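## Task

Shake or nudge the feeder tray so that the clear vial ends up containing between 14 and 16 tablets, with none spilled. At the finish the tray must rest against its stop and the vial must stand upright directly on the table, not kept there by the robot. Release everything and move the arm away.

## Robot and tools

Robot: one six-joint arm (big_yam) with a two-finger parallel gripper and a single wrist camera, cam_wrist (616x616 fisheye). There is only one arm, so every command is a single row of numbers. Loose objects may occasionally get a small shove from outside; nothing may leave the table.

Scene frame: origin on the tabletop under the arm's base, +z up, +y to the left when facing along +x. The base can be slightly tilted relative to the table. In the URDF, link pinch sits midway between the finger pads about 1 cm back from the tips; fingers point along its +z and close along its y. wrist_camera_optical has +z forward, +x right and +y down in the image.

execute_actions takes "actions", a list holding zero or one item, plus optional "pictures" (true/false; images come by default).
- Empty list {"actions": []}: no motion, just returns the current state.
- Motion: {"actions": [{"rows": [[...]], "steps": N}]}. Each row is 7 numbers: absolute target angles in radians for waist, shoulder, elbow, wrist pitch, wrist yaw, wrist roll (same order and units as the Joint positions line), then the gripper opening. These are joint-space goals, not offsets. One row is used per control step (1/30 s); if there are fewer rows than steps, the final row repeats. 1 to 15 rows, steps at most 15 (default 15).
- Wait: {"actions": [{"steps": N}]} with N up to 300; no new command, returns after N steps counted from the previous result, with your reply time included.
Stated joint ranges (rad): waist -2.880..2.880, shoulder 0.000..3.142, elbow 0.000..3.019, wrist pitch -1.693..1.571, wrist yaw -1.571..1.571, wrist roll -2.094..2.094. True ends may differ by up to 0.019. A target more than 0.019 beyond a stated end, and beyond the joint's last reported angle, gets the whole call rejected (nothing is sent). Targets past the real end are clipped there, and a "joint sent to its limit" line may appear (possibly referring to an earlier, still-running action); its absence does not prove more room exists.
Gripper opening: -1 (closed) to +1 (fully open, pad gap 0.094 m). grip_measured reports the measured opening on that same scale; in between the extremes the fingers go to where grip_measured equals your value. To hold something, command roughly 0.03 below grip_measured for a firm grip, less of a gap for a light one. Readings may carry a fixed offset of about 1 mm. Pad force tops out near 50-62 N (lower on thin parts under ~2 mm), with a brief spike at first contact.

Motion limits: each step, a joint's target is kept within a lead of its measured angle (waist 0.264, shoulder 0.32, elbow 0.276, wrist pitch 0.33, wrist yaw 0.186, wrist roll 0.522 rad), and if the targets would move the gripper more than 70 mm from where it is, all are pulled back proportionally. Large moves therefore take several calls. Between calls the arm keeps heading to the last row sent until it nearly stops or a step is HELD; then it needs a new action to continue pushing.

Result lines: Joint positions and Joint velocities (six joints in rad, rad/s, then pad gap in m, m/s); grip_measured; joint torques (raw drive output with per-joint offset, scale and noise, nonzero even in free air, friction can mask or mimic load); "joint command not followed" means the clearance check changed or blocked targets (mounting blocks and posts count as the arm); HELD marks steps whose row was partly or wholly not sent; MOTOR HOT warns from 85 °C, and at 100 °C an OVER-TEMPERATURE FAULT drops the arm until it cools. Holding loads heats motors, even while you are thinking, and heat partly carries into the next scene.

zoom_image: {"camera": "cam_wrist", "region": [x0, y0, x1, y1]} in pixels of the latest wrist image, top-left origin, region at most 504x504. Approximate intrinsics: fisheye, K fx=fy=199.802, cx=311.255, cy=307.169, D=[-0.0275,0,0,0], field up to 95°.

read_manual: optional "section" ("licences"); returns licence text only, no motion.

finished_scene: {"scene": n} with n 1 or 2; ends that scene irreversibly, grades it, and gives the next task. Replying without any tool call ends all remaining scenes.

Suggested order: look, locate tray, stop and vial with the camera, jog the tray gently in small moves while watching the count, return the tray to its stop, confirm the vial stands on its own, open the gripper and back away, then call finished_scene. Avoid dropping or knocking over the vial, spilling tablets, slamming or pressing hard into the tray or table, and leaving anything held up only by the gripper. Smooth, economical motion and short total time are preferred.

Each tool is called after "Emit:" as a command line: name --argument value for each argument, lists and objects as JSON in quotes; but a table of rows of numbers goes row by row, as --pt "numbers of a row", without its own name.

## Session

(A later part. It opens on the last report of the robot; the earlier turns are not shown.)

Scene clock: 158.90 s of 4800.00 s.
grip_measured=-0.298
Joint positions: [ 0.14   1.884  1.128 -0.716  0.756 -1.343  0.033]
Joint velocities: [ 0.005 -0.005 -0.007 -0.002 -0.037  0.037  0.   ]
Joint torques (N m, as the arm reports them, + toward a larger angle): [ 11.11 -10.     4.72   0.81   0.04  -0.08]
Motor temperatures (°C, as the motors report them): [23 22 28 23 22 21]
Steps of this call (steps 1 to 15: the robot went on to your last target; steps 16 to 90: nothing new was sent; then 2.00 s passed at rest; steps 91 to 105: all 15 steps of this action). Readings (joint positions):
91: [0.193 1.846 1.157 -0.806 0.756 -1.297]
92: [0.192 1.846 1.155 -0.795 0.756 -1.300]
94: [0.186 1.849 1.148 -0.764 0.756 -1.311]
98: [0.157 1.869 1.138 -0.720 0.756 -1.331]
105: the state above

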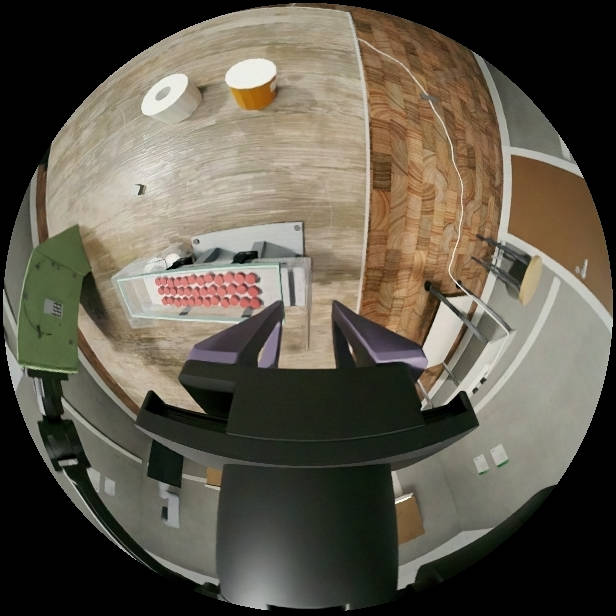

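Close to test.

Emit:
execute_actions --actions '[{"rows":[[0.125,1.895,1.12,-0.705,0.76,-1.36,-0.5],[0.125,1.895,1.12,-0.705,0.76,-1.36,-0.6],[0.125,1.895,1.12,-0.705,0.76,-1.36,-0.7],[0.125,1.895,1.12,-0.705,0.76,-1.36,-0.78],[0.125,1.895,1.12,-0.705,0.76,-1.36,-0.84],[0.125,1.895,1.12,-0.705,0.76,-1.36,-0.88],[0.125,1.895,1.12,-0.705,0.76,-1.36,-0.92],[0.125,1.895,1.12,-0.705,0.76,-1.36,-0.95],[0.125,1.895,1.12,-0.705,0.76,-1.36,-0.98]],"steps":15}]' --pictures false

Scene clock: 166.07 s of 4800.00 s.
grip_measured=-0.896
Joint positions: [ 0.14   1.884  1.125 -0.714  0.758 -1.357  0.005]
Joint velocities: [-0.005 -0.005  0.002  0.007 -0.007 -0.007  0.   ]
Joint torques (N m, as the arm reports them, + toward a larger angle): [ 10.82 -10.2    5.02   0.79   0.     0.03]
Motor temperatures (°C, as the motors report them): [23 22 28 23 22 21]
Steps of this call (steps 1 to 15: the robot went on to your last target; steps 16 to 90: nothing new was sent; then 3.67 s passed at rest; steps 91 to 105: all 15 steps of this action). Readings (joint positions):
91: [0.140 1.884 1.128 -0.715 0.756 -1.346]
92: [0.140 1.884 1.128 -0.715 0.756 -1.346]
94: [0.140 1.884 1.128 -0.715 0.756 -1.346]
98: [0.140 1.884 1.125 -0.714 0.758 -1.353]
105: the state above

Emit:
execute_actions --actions '[{"rows":[[0.125,1.895,1.14,-0.715,0.76,-1.36,-0.93],[0.125,1.897,1.15,-0.72,0.76,-1.36,-0.93],[0.125,1.899,1.155,-0.723,0.76,-1.36,-0.93],[0.125,1.901,1.16,-0.726,0.76,-1.36,-0.93],[0.125,1.903,1.165,-0.73,0.76,-1.36,-0.93],[0.125,1.905,1.17,-0.733,0.76,-1.36,-0.93],[0.125,1.907,1.175,-0.736,0.76,-1.36,-0.93],[0.125,1.909,1.18,-0.74,0.76,-1.36,-0.93],[0.125,1.911,1.185,-0.743,0.76,-1.36,-0.93],[0.125,1.913,1.19,-0.746,0.76,-1.36,-0.93],[0.125,1.915,1.195,-0.75,0.76,-1.36,-0.93],[0.125,1.917,1.2,-0.752,0.76,-1.36,-0.93]],"steps":15}]'

Emit:
execute_actions --actions '[{"rows":[[0.125,1.917,1.2,-0.752,0.76,-1.36,0.0]],"steps":15}]'

Scene clock: 172.20 s of 4800.00 s.
grip_measured=-0.896
Joint positions: [ 0.14   1.893  1.142 -0.746  0.758 -1.357  0.005]
Joint velocities: [ 0.005 -0.005  0.012 -0.012  0.066 -0.022  0.   ]
Joint torques (N m, as the arm reports them, + toward a larger angle): [10.98 -9.08  9.47  0.05 -0.01  0.03]
Motor temperatures (°C, as the motors report them): [23 23 28 23 22 21]
Steps of this call (steps 1 to 15: the robot went on to your last target; steps 16 to 90: nothing new was sent; then 2.63 s passed at rest; steps 91 to 105: all 15 steps of this action). Readings (joint positions):
91: [0.140 1.884 1.125 -0.714 0.758 -1.357]
92: [0.140 1.884 1.125 -0.714 0.758 -1.357]
94: [0.140 1.884 1.125 -0.715 0.758 -1.357]
98: [0.140 1.886 1.129 -0.722 0.758 -1.357]
105: the state above

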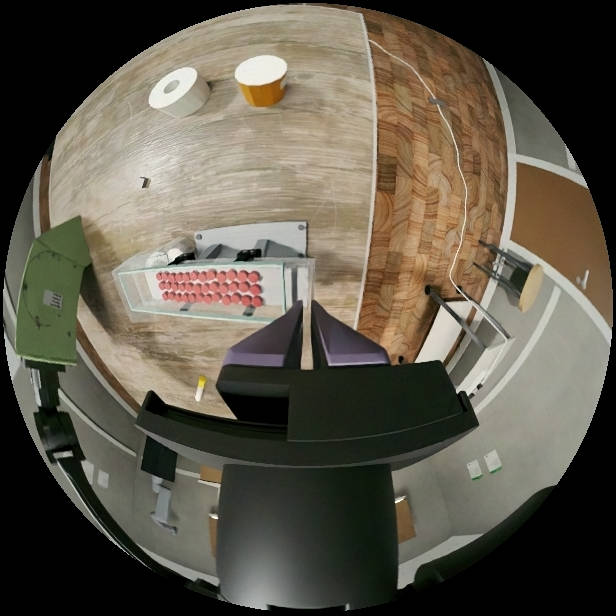

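Scene clock: 172.70 s of 4800.00 s.
grip_measured=-0.002
Joint positions: [ 0.14   1.898  1.167 -0.746  0.758 -1.357  0.047]
Joint velocities: [ 0.005  0.005 -0.002 -0.002  0.037 -0.037  0.   ]
Joint torques (N m, as the arm reports them, + toward a larger angle): [11.13 -9.88  7.89  0.12  0.    0.03]
Motor temperatures (°C, as the motors report them): [23 23 28 23 22 21]
Steps of this call (steps 1 to 15: all 15 steps of this action). Readings (joint positions):
1: [0.140 1.893 1.143 -0.746 0.758 -1.357]
2: [0.140 1.895 1.147 -0.746 0.758 -1.357]
4: [0.140 1.897 1.156 -0.746 0.758 -1.357]
8: [0.140 1.898 1.166 -0.746 0.758 -1.357]
15: the state above

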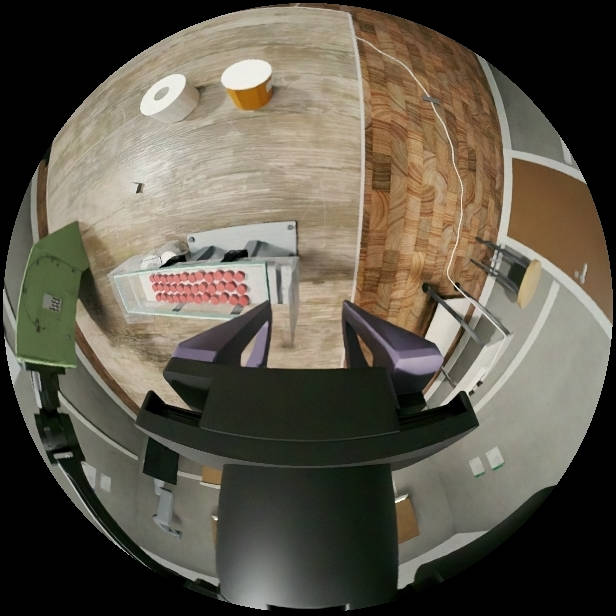

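Emit:
execute_actions --actions '[{"rows":[[0.125,1.88,1.13,-0.72,0.76,-1.36,0.0],[0.125,1.88,1.13,-0.72,0.76,-1.36,0.0],[0.125,1.87,1.11,-0.70,0.76,-1.36,0.0],[0.125,1.87,1.11,-0.70,0.76,-1.36,0.0],[0.125,1.865,1.085,-0.685,0.76,-1.36,0.0]],"steps":15}]'

Emit:
execute_actions --actions '[{"rows":[[0.125,1.865,1.085,-0.685,0.76,-1.36,-0.2],[0.125,1.865,1.085,-0.685,0.76,-1.36,-0.3],[0.125,1.865,1.085,-0.685,0.76,-1.36,-0.4],[0.125,1.865,1.085,-0.685,0.76,-1.36,-0.45],[0.125,1.865,1.085,-0.685,0.76,-1.36,-0.5],[0.125,1.865,1.085,-0.685,0.76,-1.36,-0.55],[0.125,1.865,1.085,-0.685,0.76,-1.36,-0.6],[0.125,1.865,1.085,-0.685,0.76,-1.36,-0.65],[0.125,1.865,1.085,-0.685,0.76,-1.36,-0.7],[0.125,1.865,1.085,-0.685,0.76,-1.36,-0.75],[0.125,1.865,1.085,-0.685,0.76,-1.36,-0.8],[0.125,1.865,1.085,-0.685,0.76,-1.36,-0.85]],"steps":15}]'

Emit:
zoom_image --camera "cam_wrist" --region '[100, 200, 350, 380]'

Scene clock: 178.70 s of 4800.00 s.
grip_measured=-0.002
Joint positions: [ 0.14   1.868  1.093 -0.695  0.758 -1.357  0.047]
Joint velocities: [-0.015  0.005  0.007 -0.002 -0.022 -0.037  0.001]
Joint torques (N m, as the arm reports them, + toward a larger angle): [ 10.5  -10.88   4.74   0.84  -0.01   0.03]
Motor temperatures (°C, as the motors report them): [23 23 29 23 22 21]
Steps of this call (steps 1 to 15: the robot went on to your last target; steps 16 to 90: nothing new was sent; then 2.50 s passed at rest; steps 91 to 105: all 15 steps of this action). Readings (joint positions):
91: [0.140 1.897 1.164 -0.742 0.758 -1.357]
92: [0.140 1.894 1.158 -0.735 0.758 -1.357]
94: [0.140 1.884 1.138 -0.720 0.758 -1.357]
98: [0.140 1.868 1.098 -0.700 0.758 -1.357]
105: the state above

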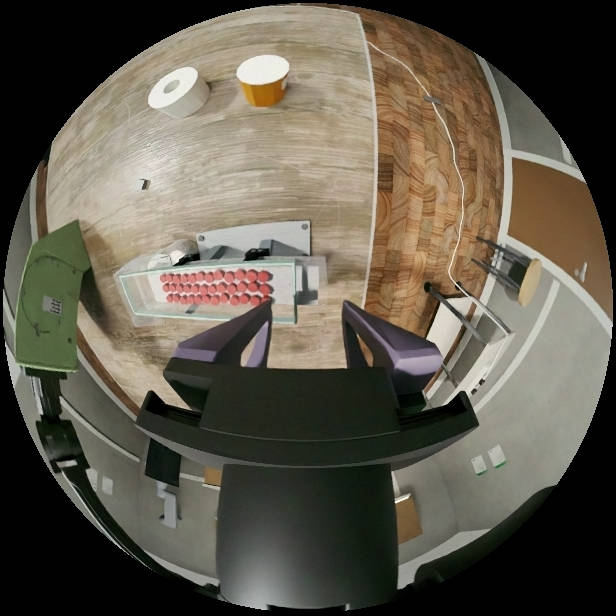

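Scene clock: 179.20 s of 4800.00 s.
grip_measured=-0.848
Joint positions: [ 0.14   1.868  1.093 -0.679  0.76  -1.357  0.007]
Joint velocities: [-0.015 -0.005  0.007  0.002  0.051 -0.007 -0.001]
Joint torques (N m, as the arm reports them, + toward a larger angle): [ 10.59 -10.96   4.71   0.14  -0.1    0.03]
Motor temperatures (°C, as the motors report them): [23 23 28 23 22 21]
Steps of this call (steps 1 to 15: all 15 steps of this action). Readings (joint positions):
1: [0.140 1.868 1.093 -0.695 0.758 -1.357]
2: [0.140 1.868 1.093 -0.695 0.758 -1.357]
4: [0.140 1.868 1.093 -0.695 0.758 -1.357]
8: [0.140 1.868 1.093 -0.687 0.758 -1.357]
15: the state above

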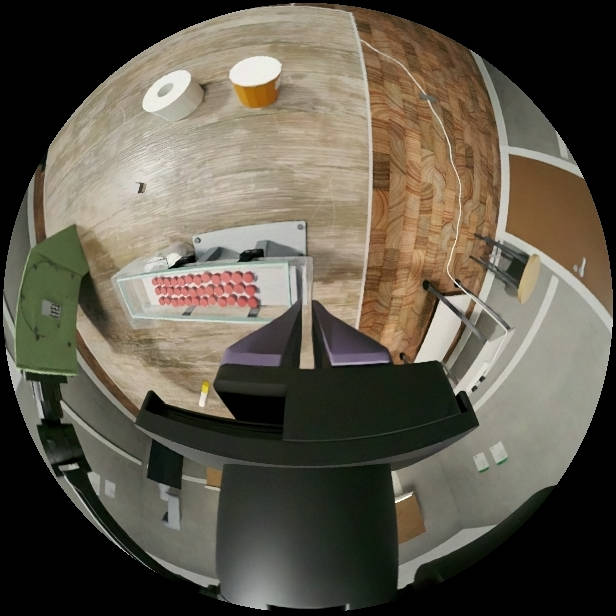

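Region (100, 200, 350, 380) of cam_wrist's 616x616 image, scaled by 2.016, with more detail than that image has; it fills the top 363 rows of this view, and the rest is white.

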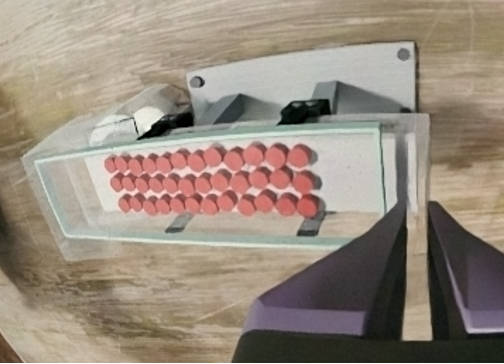

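Emit:
execute_actions --actions '[{"rows":[[0.125,1.865,1.085,-0.72,0.76,-1.36,-0.2]],"steps":15}]'

Emit:
zoom_image --camera "cam_wrist" --region '[110, 230, 340, 330]'

Scene clock: 183.57 s of 4800.00 s.
grip_measured=-0.201
Joint positions: [ 0.14   1.868  1.093 -0.711  0.76  -1.357  0.038]
Joint velocities: [-0.005  0.005 -0.002 -0.007  0.007  0.037  0.   ]
Joint torques (N m, as the arm reports them, + toward a larger angle): [ 10.56 -10.79   4.79  -0.03  -0.1    0.03]
Motor temperatures (°C, as the motors report them): [23 23 28 23 22 21]
Steps of this call (steps 1 to 15: the robot went on to your last target; steps 16 to 90: nothing new was sent; then 0.87 s passed at rest; steps 91 to 105: all 15 steps of this action). Readings (joint positions):
91: [0.140 1.868 1.093 -0.684 0.760 -1.357]
92: [0.140 1.868 1.093 -0.694 0.760 -1.357]
94: [0.140 1.868 1.093 -0.707 0.760 -1.357]
98: [0.140 1.868 1.093 -0.711 0.760 -1.357]
105: the state above

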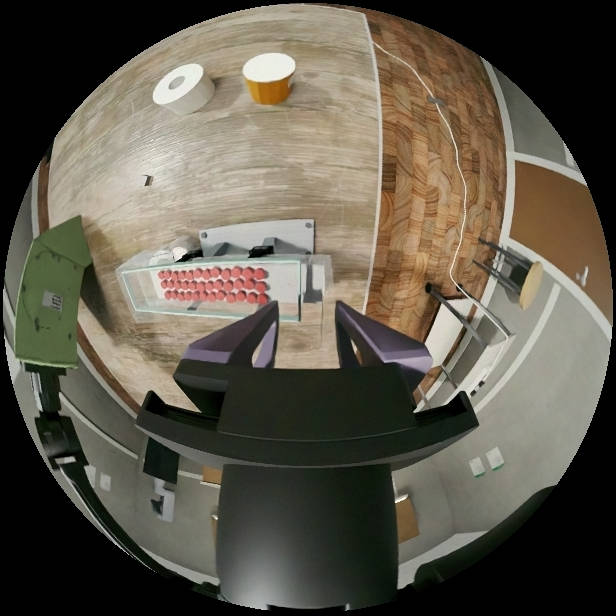

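Region (110, 230, 340, 330) of cam_wrist's 616x616 image, scaled by 2.191, with more detail than that image has; it fills the top 219 rows of this view, and the rest is white.

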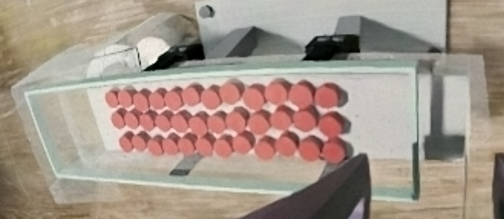

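Emit:
execute_actions --actions '[{"rows":[[0.125,1.865,1.085,-0.72,0.76,-1.36,-0.3],[0.125,1.865,1.085,-0.72,0.76,-1.36,-0.35],[0.125,1.865,1.085,-0.72,0.76,-1.36,-0.4],[0.125,1.865,1.085,-0.72,0.76,-1.36,-0.45],[0.125,1.865,1.085,-0.72,0.76,-1.36,-0.5],[0.125,1.865,1.085,-0.72,0.76,-1.36,-0.55],[0.125,1.865,1.085,-0.72,0.76,-1.36,-0.6],[0.125,1.865,1.085,-0.72,0.76,-1.36,-0.65],[0.125,1.865,1.085,-0.72,0.76,-1.36,-0.7],[0.125,1.865,1.085,-0.72,0.76,-1.36,-0.75],[0.125,1.865,1.085,-0.72,0.76,-1.36,-0.8],[0.125,1.865,1.085,-0.72,0.76,-1.36,-0.85]],"steps":15}]' --pictures false

Emit:
execute_actions --actions '[{"rows":[[0.125,1.865,1.085,-0.72,0.76,-1.36,-0.2]],"steps":10}]' --pictures false

Emit:
execute_actions --actions '[{"rows":[[0.125,1.865,1.085,-0.72,0.76,-1.36,-0.3],[0.125,1.865,1.085,-0.72,0.76,-1.36,-0.35],[0.125,1.865,1.085,-0.72,0.76,-1.36,-0.4],[0.125,1.865,1.085,-0.72,0.76,-1.36,-0.45],[0.125,1.865,1.085,-0.72,0.76,-1.36,-0.5],[0.125,1.865,1.085,-0.72,0.76,-1.36,-0.55],[0.125,1.865,1.085,-0.72,0.76,-1.36,-0.6],[0.125,1.865,1.085,-0.72,0.76,-1.36,-0.65],[0.125,1.865,1.085,-0.72,0.76,-1.36,-0.7],[0.125,1.865,1.085,-0.72,0.76,-1.36,-0.75],[0.125,1.865,1.085,-0.72,0.76,-1.36,-0.8],[0.125,1.865,1.085,-0.72,0.76,-1.36,-0.85]],"steps":15}]' --pictures false

Emit:
execute_actions --actions '[{"rows":[[0.125,1.865,1.085,-0.72,0.76,-1.36,-0.2]],"steps":15}]'

Emit:
zoom_image --camera "cam_wrist" --region '[110, 230, 340, 330]'

Scene clock: 194.87 s of 4800.00 s.
grip_measured=-0.847
Joint positions: [ 0.14   1.868  1.093 -0.707  0.76  -1.357  0.007]
Joint velocities: [-0.015 -0.005 -0.007  0.002  0.037 -0.022  0.   ]
Joint torques (N m, as the arm reports them, + toward a larger angle): [ 10.61 -11.02   4.73  -0.24  -0.11   0.03]
Motor temperatures (°C, as the motors report them): [23 23 28 23 22 21]
Steps of this call (steps 1 to 15: the robot went on to your last target; steps 16 to 90: nothing new was sent; then 7.80 s passed at rest; steps 91 to 105: all 15 steps of this action). Readings (joint positions):
91: [0.140 1.868 1.093 -0.711 0.760 -1.357]
92: [0.140 1.868 1.093 -0.711 0.760 -1.357]
94: [0.140 1.868 1.093 -0.711 0.760 -1.357]
98: [0.140 1.868 1.093 -0.711 0.760 -1.357]
105: the state above

Scene clock: 195.20 s of 4800.00 s.
grip_measured=-0.201
Joint positions: [ 0.14   1.867  1.093 -0.712  0.76  -1.357  0.038]
Joint velocities: [-0.005 -0.005 -0.017  0.012 -0.037  0.051 -0.   ]
Joint torques (N m, as the arm reports them, + toward a larger angle): [ 10.55 -11.21   4.69  -0.02  -0.11   0.03]
Motor temperatures (°C, as the motors report them): [23 23 28 23 22 21]
Steps of this call (steps 1 to 10: all 10 steps of this action). Readings (joint positions):
1: [0.140 1.868 1.093 -0.707 0.760 -1.357]
2: [0.140 1.867 1.093 -0.709 0.760 -1.357]
4: [0.140 1.867 1.093 -0.710 0.760 -1.357]
8: [0.140 1.867 1.093 -0.712 0.760 -1.357]
10: the state above

Scene clock: 195.70 s of 4800.00 s.
grip_measured=-0.847
Joint positions: [ 0.14   1.867  1.093 -0.706  0.76  -1.357  0.007]
Joint velocities: [-0.005 -0.005 -0.017  0.007  0.022 -0.007 -0.002]
Joint torques (N m, as the arm reports them, + toward a larger angle): [ 10.6  -11.16   4.74  -0.27  -0.11   0.03]
Motor temperatures (°C, as the motors report them): [23 23 28 23 22 21]
Steps of this call (steps 1 to 15: all 15 steps of this action). Readings (joint positions):
1: [0.140 1.867 1.093 -0.712 0.760 -1.357]
2: [0.140 1.867 1.093 -0.712 0.760 -1.357]
4: [0.140 1.867 1.093 -0.711 0.760 -1.357]
8: [0.140 1.867 1.093 -0.711 0.760 -1.357]
15: the state above

Scene clock: 196.20 s of 4800.00 s.
grip_measured=-0.201
Joint positions: [ 0.14   1.866  1.093 -0.712  0.76  -1.357  0.038]
Joint velocities: [-0.015 -0.015  0.012 -0.002 -0.037 -0.007 -0.   ]
Joint torques (N m, as the arm reports them, + toward a larger angle): [ 10.55 -11.04   4.67  -0.04  -0.1    0.03]
Motor temperatures (°C, as the motors report them): [23 23 28 23 22 21]
Steps of this call (steps 1 to 15: all 15 steps of this action). Readings (joint positions):
1: [0.140 1.867 1.093 -0.707 0.760 -1.357]
2: [0.140 1.867 1.093 -0.709 0.760 -1.357]
4: [0.140 1.866 1.093 -0.710 0.760 -1.357]
8: [0.140 1.866 1.093 -0.712 0.760 -1.357]
15: the state above

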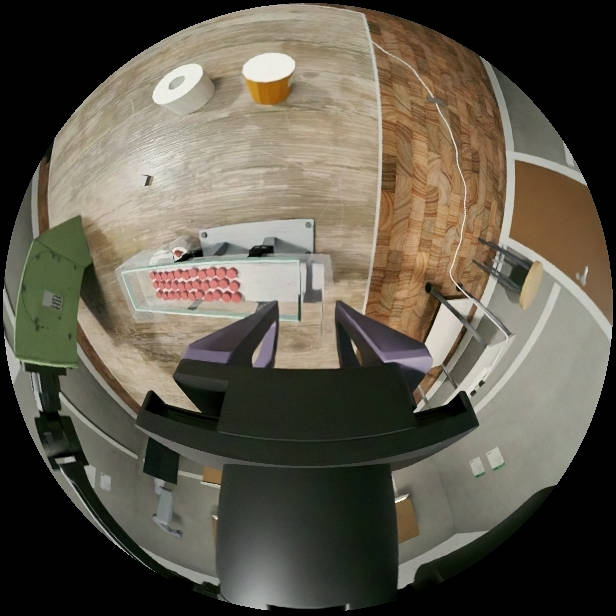

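Region (110, 230, 340, 330) of cam_wrist's 616x616 image, scaled by 2.191, with more detail than that image has; it fills the top 219 rows of this view, and the rest is white.

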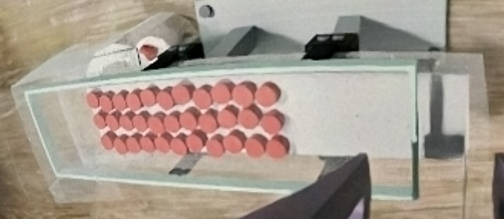

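Emit:
zoom_image --camera "cam_wrist" --region '[135, 235, 255, 315]'

Region (135, 235, 255, 315) of cam_wrist's 616x616 image, scaled by 4.200, with more detail than that image has.

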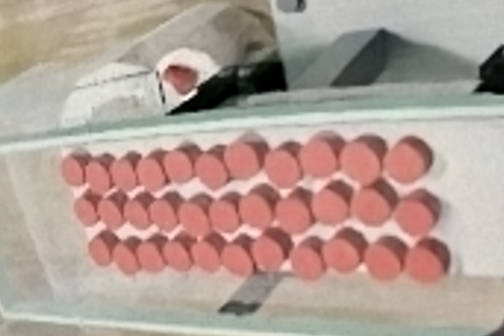

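Emit:
execute_actions --actions '[{"rows":[[0.125,1.865,1.085,-0.72,0.76,-1.36,-0.3],[0.125,1.865,1.085,-0.72,0.76,-1.36,-0.35],[0.125,1.865,1.085,-0.72,0.76,-1.36,-0.4],[0.125,1.865,1.085,-0.72,0.76,-1.36,-0.45],[0.125,1.865,1.085,-0.72,0.76,-1.36,-0.5],[0.125,1.865,1.085,-0.72,0.76,-1.36,-0.55],[0.125,1.865,1.085,-0.72,0.76,-1.36,-0.6],[0.125,1.865,1.085,-0.72,0.76,-1.36,-0.65],[0.125,1.865,1.085,-0.72,0.76,-1.36,-0.7],[0.125,1.865,1.085,-0.72,0.76,-1.36,-0.75],[0.125,1.865,1.085,-0.72,0.76,-1.36,-0.8],[0.125,1.865,1.085,-0.72,0.76,-1.36,-0.85]],"steps":15}]' --pictures false

Emit:
execute_actions --actions '[{"rows":[[0.125,1.865,1.085,-0.72,0.76,-1.36,-0.2]],"steps":10}]' --pictures false

Emit:
execute_actions --actions '[{"rows":[[0.125,1.865,1.085,-0.72,0.76,-1.36,-0.3],[0.125,1.865,1.085,-0.72,0.76,-1.36,-0.35],[0.125,1.865,1.085,-0.72,0.76,-1.36,-0.4],[0.125,1.865,1.085,-0.72,0.76,-1.36,-0.45],[0.125,1.865,1.085,-0.72,0.76,-1.36,-0.5],[0.125,1.865,1.085,-0.72,0.76,-1.36,-0.55],[0.125,1.865,1.085,-0.72,0.76,-1.36,-0.6],[0.125,1.865,1.085,-0.72,0.76,-1.36,-0.65],[0.125,1.865,1.085,-0.72,0.76,-1.36,-0.7],[0.125,1.865,1.085,-0.72,0.76,-1.36,-0.75],[0.125,1.865,1.085,-0.72,0.76,-1.36,-0.8],[0.125,1.865,1.085,-0.72,0.76,-1.36,-0.85]],"steps":15}]' --pictures false

Emit:
execute_actions --actions '[{"rows":[[0.125,1.865,1.085,-0.72,0.76,-1.36,-0.2]],"steps":15}]'

Emit:
zoom_image --camera "cam_wrist" --region '[115, 235, 235, 315]'

Scene clock: 208.43 s of 4800.00 s.
grip_measured=-0.847
Joint positions: [ 0.14   1.866  1.093 -0.707  0.76  -1.357  0.007]
Joint velocities: [-0.005  0.005 -0.002  0.022 -0.051 -0.051 -0.   ]
Joint torques (N m, as the arm reports them, + toward a larger angle): [ 10.66 -10.97   4.75  -0.18  -0.1    0.03]
Motor temperatures (°C, as the motors report them): [23 23 27 23 22 21]
Steps of this call (steps 1 to 15: the robot went on to your last target; steps 16 to 90: nothing new was sent; then 8.73 s passed at rest; steps 91 to 105: all 15 steps of this action). Readings (joint positions):
91: [0.140 1.866 1.093 -0.712 0.760 -1.357]
92: [0.140 1.866 1.093 -0.712 0.760 -1.357]
94: [0.140 1.866 1.093 -0.712 0.760 -1.357]
98: [0.140 1.866 1.093 -0.711 0.760 -1.357]
105: the state above

Scene clock: 208.77 s of 4800.00 s.
grip_measured=-0.201
Joint positions: [ 0.14   1.866  1.093 -0.712  0.761 -1.357  0.038]
Joint velocities: [-0.005  0.005 -0.002  0.002 -0.022 -0.007  0.   ]
Joint torques (N m, as the arm reports them, + toward a larger angle): [ 10.93 -10.76   4.72  -0.03  -0.1    0.03]
Motor temperatures (°C, as the motors report them): [23 23 27 23 22 21]
Steps of this call (steps 1 to 10: all 10 steps of this action). Readings (joint positions):
1: [0.140 1.866 1.093 -0.707 0.760 -1.357]
2: [0.140 1.866 1.093 -0.709 0.761 -1.357]
4: [0.140 1.866 1.093 -0.710 0.761 -1.357]
8: [0.140 1.866 1.093 -0.712 0.761 -1.357]
10: the state above

Scene clock: 209.27 s of 4800.00 s.
grip_measured=-0.847
Joint positions: [ 0.139  1.866  1.093 -0.707  0.761 -1.357  0.007]
Joint velocities: [ 0.005 -0.005  0.002 -0.002 -0.066  0.037 -0.001]
Joint torques (N m, as the arm reports them, + toward a larger angle): [ 10.59 -10.86   4.76  -0.28  -0.11   0.03]
Motor temperatures (°C, as the motors report them): [23 23 27 23 22 21]
Steps of this call (steps 1 to 15: all 15 steps of this action). Readings (joint positions):
1: [0.140 1.866 1.093 -0.712 0.761 -1.357]
2: [0.140 1.866 1.093 -0.712 0.761 -1.357]
4: [0.140 1.866 1.093 -0.712 0.761 -1.357]
8: [0.140 1.866 1.093 -0.711 0.761 -1.357]
15: the state above

Scene clock: 209.77 s of 4800.00 s.
grip_measured=-0.201
Joint positions: [ 0.139  1.866  1.093 -0.712  0.761 -1.357  0.038]
Joint velocities: [ 0.005 -0.015 -0.002  0.012 -0.022  0.022 -0.001]
Joint torques (N m, as the arm reports them, + toward a larger angle): [ 10.66 -10.62   4.73  -0.02  -0.11   0.03]
Motor temperatures (°C, as the motors report them): [23 23 27 23 22 21]
Steps of this call (steps 1 to 15: all 15 steps of this action). Readings (joint positions):
1: [0.139 1.866 1.093 -0.707 0.761 -1.357]
2: [0.139 1.866 1.093 -0.709 0.761 -1.357]
4: [0.139 1.866 1.093 -0.711 0.761 -1.357]
8: [0.139 1.866 1.093 -0.712 0.761 -1.357]
15: the state above

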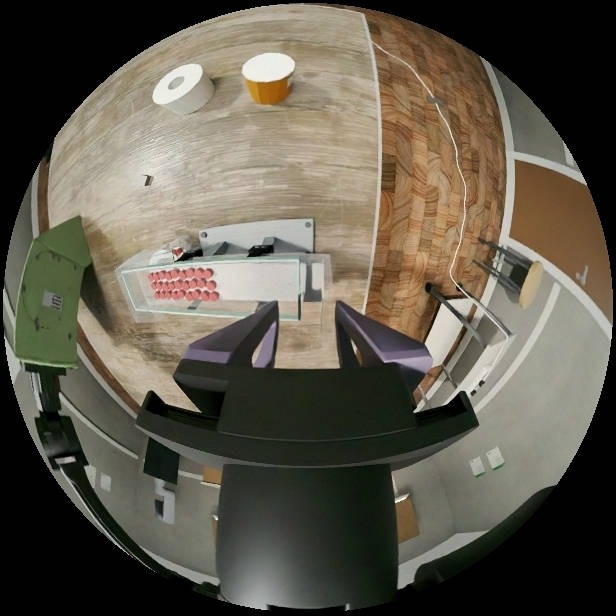

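Region (115, 235, 235, 315) of cam_wrist's 616x616 image, scaled by 4.200, with more detail than that image has.

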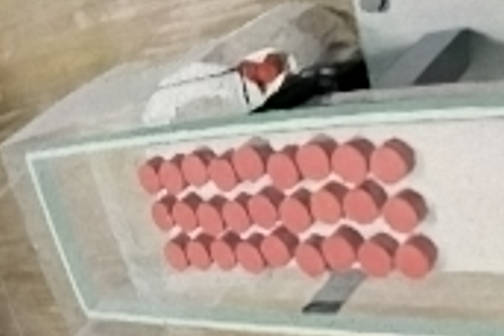

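Emit:
execute_actions --actions '[{"rows":[[0.125,1.865,1.085,-0.72,0.76,-1.36,-0.3],[0.125,1.865,1.085,-0.72,0.76,-1.36,-0.35],[0.125,1.865,1.085,-0.72,0.76,-1.36,-0.4],[0.125,1.865,1.085,-0.72,0.76,-1.36,-0.45],[0.125,1.865,1.085,-0.72,0.76,-1.36,-0.5],[0.125,1.865,1.085,-0.72,0.76,-1.36,-0.55],[0.125,1.865,1.085,-0.72,0.76,-1.36,-0.6],[0.125,1.865,1.085,-0.72,0.76,-1.36,-0.65],[0.125,1.865,1.085,-0.72,0.76,-1.36,-0.7],[0.125,1.865,1.085,-0.72,0.76,-1.36,-0.75],[0.125,1.865,1.085,-0.72,0.76,-1.36,-0.8],[0.125,1.865,1.085,-0.72,0.76,-1.36,-0.85]],"steps":15}]' --pictures false

Emit:
execute_actions --actions '[{"rows":[[0.125,1.865,1.085,-0.72,0.76,-1.36,-0.1]],"steps":15}]'

Emit:
zoom_image --camera "cam_wrist" --region '[115, 235, 235, 315]'

Scene clock: 216.87 s of 4800.00 s.
grip_measured=-0.847
Joint positions: [ 0.139  1.866  1.093 -0.707  0.761 -1.357  0.007]
Joint velocities: [-0.005 -0.005 -0.017  0.002 -0.022  0.007 -0.001]
Joint torques (N m, as the arm reports them, + toward a larger angle): [ 10.66 -10.86   4.76  -0.24  -0.13   0.03]
Motor temperatures (°C, as the motors report them): [23 23 27 23 22 21]
Steps of this call (steps 1 to 15: the robot went on to your last target; steps 16 to 90: nothing new was sent; then 3.60 s passed at rest; steps 91 to 105: all 15 steps of this action). Readings (joint positions):
91: [0.139 1.866 1.093 -0.712 0.761 -1.357]
92: [0.139 1.866 1.093 -0.712 0.761 -1.357]
94: [0.139 1.866 1.093 -0.712 0.761 -1.357]
98: [0.139 1.866 1.093 -0.711 0.761 -1.357]
105: the state above

Scene clock: 217.37 s of 4800.00 s.
grip_measured=-0.101
Joint positions: [ 0.139  1.865  1.093 -0.712  0.761 -1.357  0.042]
Joint velocities: [ 0.005 -0.005  0.017 -0.002  0.066 -0.037 -0.   ]
Joint torques (N m, as the arm reports them, + toward a larger angle): [ 10.64 -10.7    4.7   -0.01  -0.12   0.03]
Motor temperatures (°C, as the motors report them): [23 23 27 23 22 21]
Steps of this call (steps 1 to 15: all 15 steps of this action). Readings (joint positions):
1: [0.139 1.866 1.093 -0.707 0.761 -1.357]
2: [0.139 1.865 1.093 -0.709 0.761 -1.357]
4: [0.139 1.865 1.093 -0.711 0.761 -1.357]
8: [0.139 1.865 1.093 -0.712 0.761 -1.357]
15: the state above

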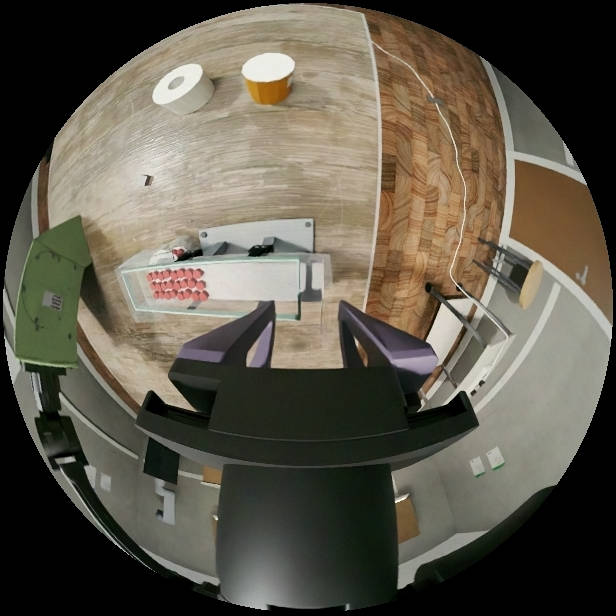

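Region (115, 235, 235, 315) of cam_wrist's 616x616 image, scaled by 4.200, with more detail than that image has.

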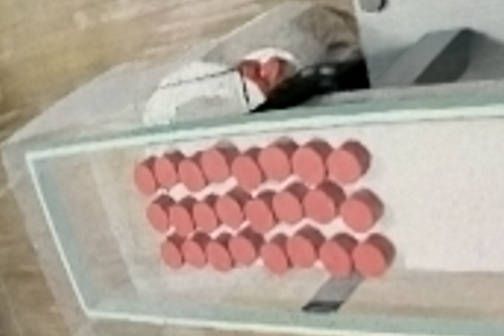

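8 rows; half stroke.

Emit:
execute_actions --actions '[{"rows":[[0.125,1.865,1.085,-0.72,0.76,-1.36,-0.25],[0.125,1.865,1.085,-0.72,0.76,-1.36,-0.3],[0.125,1.865,1.085,-0.72,0.76,-1.36,-0.35],[0.125,1.865,1.085,-0.72,0.76,-1.36,-0.4],[0.125,1.865,1.085,-0.72,0.76,-1.36,-0.45],[0.125,1.865,1.085,-0.72,0.76,-1.36,-0.5],[0.125,1.865,1.085,-0.72,0.76,-1.36,-0.55],[0.125,1.865,1.085,-0.72,0.76,-1.36,-0.6],[0.125,1.865,1.085,-0.72,0.76,-1.36,-0.63]],"steps":12}]' --pictures false

Emit:
execute_actions --actions '[{"rows":[[0.125,1.865,1.085,-0.72,0.76,-1.36,-0.1]],"steps":15}]'

Emit:
zoom_image --camera "cam_wrist" --region '[115, 235, 235, 315]'

Scene clock: 220.93 s of 4800.00 s.
grip_measured=-0.628
Joint positions: [ 0.139  1.865  1.093 -0.711  0.761 -1.357  0.017]
Joint velocities: [ 0.005  0.005  0.002  0.012 -0.022  0.022 -0.001]
Joint torques (N m, as the arm reports them, + toward a larger angle): [ 10.37 -10.99   4.77  -0.01  -0.12   0.02]
Motor temperatures (°C, as the motors report them): [23 23 27 23 22 21]
Steps of this call (steps 1 to 15: the robot went on to your last target; steps 16 to 90: nothing new was sent; then 0.17 s passed at rest; steps 91 to 102: all 12 steps of this action). Readings (joint positions):
91: [0.139 1.865 1.093 -0.712 0.761 -1.357]
92: [0.139 1.865 1.093 -0.712 0.761 -1.357]
94: [0.139 1.865 1.093 -0.712 0.761 -1.357]
98: [0.139 1.865 1.093 -0.712 0.761 -1.357]
102: the state above

Scene clock: 221.43 s of 4800.00 s.
grip_measured=-0.101
Joint positions: [ 0.139  1.865  1.093 -0.712  0.761 -1.357  0.042]
Joint velocities: [-0.005 -0.005 -0.002 -0.007 -0.022 -0.007 -0.001]
Joint torques (N m, as the arm reports them, + toward a larger angle): [ 10.62 -10.86   4.75   0.02  -0.12   0.03]
Motor temperatures (°C, as the motors report them): [23 23 27 23 22 21]
Steps of this call (steps 1 to 15: all 15 steps of this action). Readings (joint positions):
1: [0.139 1.865 1.093 -0.711 0.761 -1.357]
2: [0.139 1.865 1.093 -0.712 0.761 -1.357]
4: [0.139 1.865 1.093 -0.712 0.761 -1.357]
8: [0.139 1.865 1.093 -0.712 0.761 -1.357]
15: the state above

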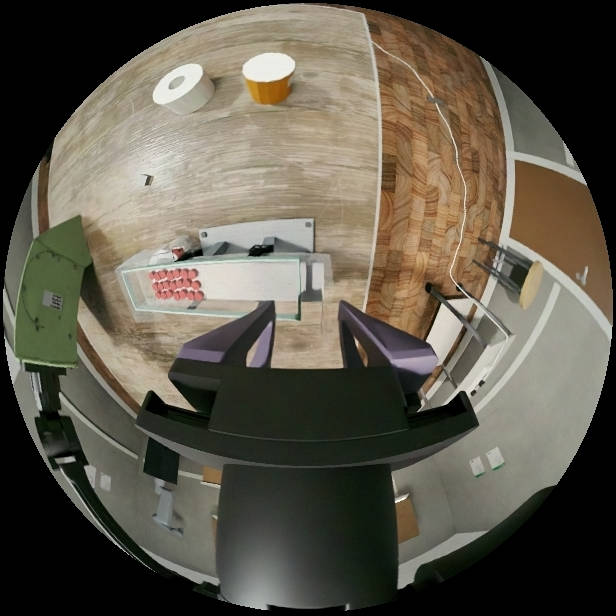

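Region (115, 235, 235, 315) of cam_wrist's 616x616 image, scaled by 4.200, with more detail than that image has.

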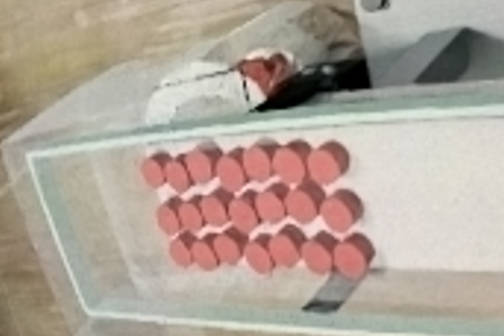

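7 rows left. Lift clear and check the vial.

Emit:
execute_actions --actions '[{"rows":[[0.16,1.855,1.12,-0.73,0.76,-1.36,0.6],[0.17,1.845,1.125,-0.75,0.76,-1.35,0.6],[0.18,1.835,1.13,-0.77,0.76,-1.34,0.6],[0.19,1.825,1.135,-0.79,0.76,-1.33,0.6],[0.2,1.815,1.14,-0.81,0.76,-1.32,0.6],[0.215,1.80,1.145,-0.84,0.76,-1.31,0.6],[0.23,1.785,1.15,-0.87,0.76,-1.3,0.6],[0.245,1.77,1.15,-0.9,0.76,-1.29,0.6],[0.26,1.75,1.15,-0.93,0.76,-1.28,0.6]],"steps":15}]' --pictures false

Emit:
execute_actions --actions '[{"rows":[[0.26,1.7,1.05,-0.9,0.76,-1.28,0.6],[0.26,1.66,1.0,-0.88,0.76,-1.28,0.6],[0.26,1.62,0.95,-0.86,0.76,-1.28,0.6],[0.26,1.58,0.9,-0.84,0.76,-1.28,0.6],[0.26,1.54,0.85,-0.82,0.76,-1.28,0.6],[0.26,1.5,0.8,-0.8,0.76,-1.28,0.6],[0.26,1.46,0.75,-0.8,0.76,-1.28,0.6]],"steps":15}]' --pictures false

Emit:
execute_actions --actions '[{"steps":15}]'

Emit:
zoom_image --camera "cam_wrist" --region '[200, 150, 450, 330]'

Scene clock: 229.10 s of 4800.00 s.
grip_measured=+0.599
Joint positions: [ 0.274  1.733  1.117 -0.919  0.761 -1.303  0.075]
Joint velocities: [ 0.024 -0.093  0.09  -0.017 -0.007  0.007 -0.001]
Joint torques (N m, as the arm reports them, + toward a larger angle): [ 9.3  -7.3   8.34  0.03 -0.11  0.18]
Motor temperatures (°C, as the motors report them): [24 23 27 23 22 21]
Steps of this call (steps 1 to 15: the robot went on to your last target; steps 16 to 90: nothing new was sent; then 4.17 s passed at rest; steps 91 to 105: all 15 steps of this action). Readings (joint positions):
91: [0.140 1.865 1.093 -0.714 0.761 -1.357]
92: [0.141 1.864 1.093 -0.720 0.761 -1.357]
94: [0.149 1.857 1.093 -0.749 0.761 -1.355]
98: [0.193 1.819 1.097 -0.839 0.761 -1.334]
105: the state above

Scene clock: 229.60 s of 4800.00 s.
grip_measured=+0.599
Joint positions: [ 0.274  1.442  0.739 -0.812  0.761 -1.294  0.075]
Joint velocities: [-0.005  0.054  0.002  0.027  0.007  0.007  0.   ]
Joint torques (N m, as the arm reports them, + toward a larger angle): [ 5.59 -4.46  7.11  1.   -0.09  0.18]
Motor temperatures (°C, as the motors report them): [24 23 28 23 22 21]
Steps of this call (steps 1 to 15: all 15 steps of this action). Readings (joint positions):
1: [0.274 1.728 1.114 -0.914 0.761 -1.301]
2: [0.274 1.715 1.095 -0.900 0.761 -1.299]
4: [0.274 1.664 1.015 -0.867 0.761 -1.296]
8: [0.274 1.504 0.800 -0.823 0.761 -1.294]
15: the state above

Scene clock: 230.10 s of 4800.00 s.
grip_measured=+0.599
Joint positions: [ 0.274  1.448  0.739 -0.81   0.761 -1.294  0.075]
Joint velocities: [-0.005 -0.005 -0.002 -0.022 -0.007 -0.022  0.001]
Joint torques (N m, as the arm reports them, + toward a larger angle): [ 5.6  -4.66  7.01  0.91 -0.1   0.18]
Motor temperatures (°C, as the motors report them): [24 23 28 23 22 21]
Steps of this call (steps 1 to 15: the robot went on to your last target). Readings (joint positions):
1: [0.274 1.444 0.739 -0.810 0.761 -1.294]
2: [0.274 1.446 0.739 -0.810 0.761 -1.294]
4: [0.274 1.448 0.739 -0.810 0.761 -1.294]
8: [0.274 1.448 0.739 -0.810 0.761 -1.294]
15: the state above
The arm was judged still, so your last target was given up. Only a new action makes it travel on or press farther. Fingers that are still opening or closing keep moving.

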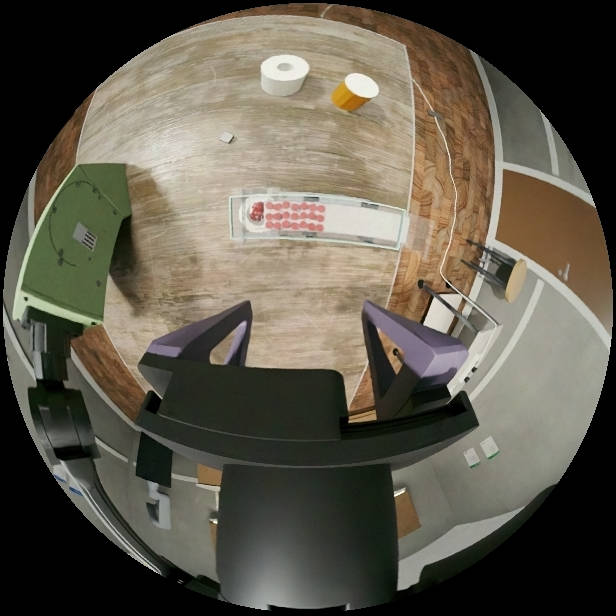

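Region (200, 150, 450, 330) of cam_wrist's 616x616 image, scaled by 2.016, with more detail than that image has; it fills the top 363 rows of this view, and the rest is white.

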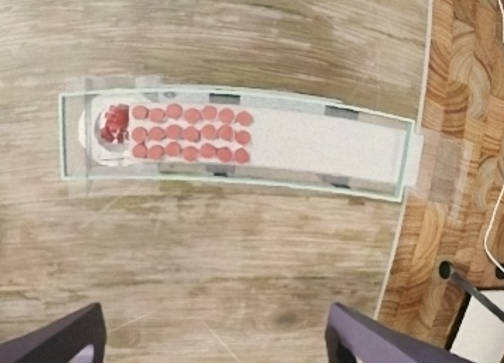

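Emit:
finished_scene --scene 1

The scene is finished: the task was done.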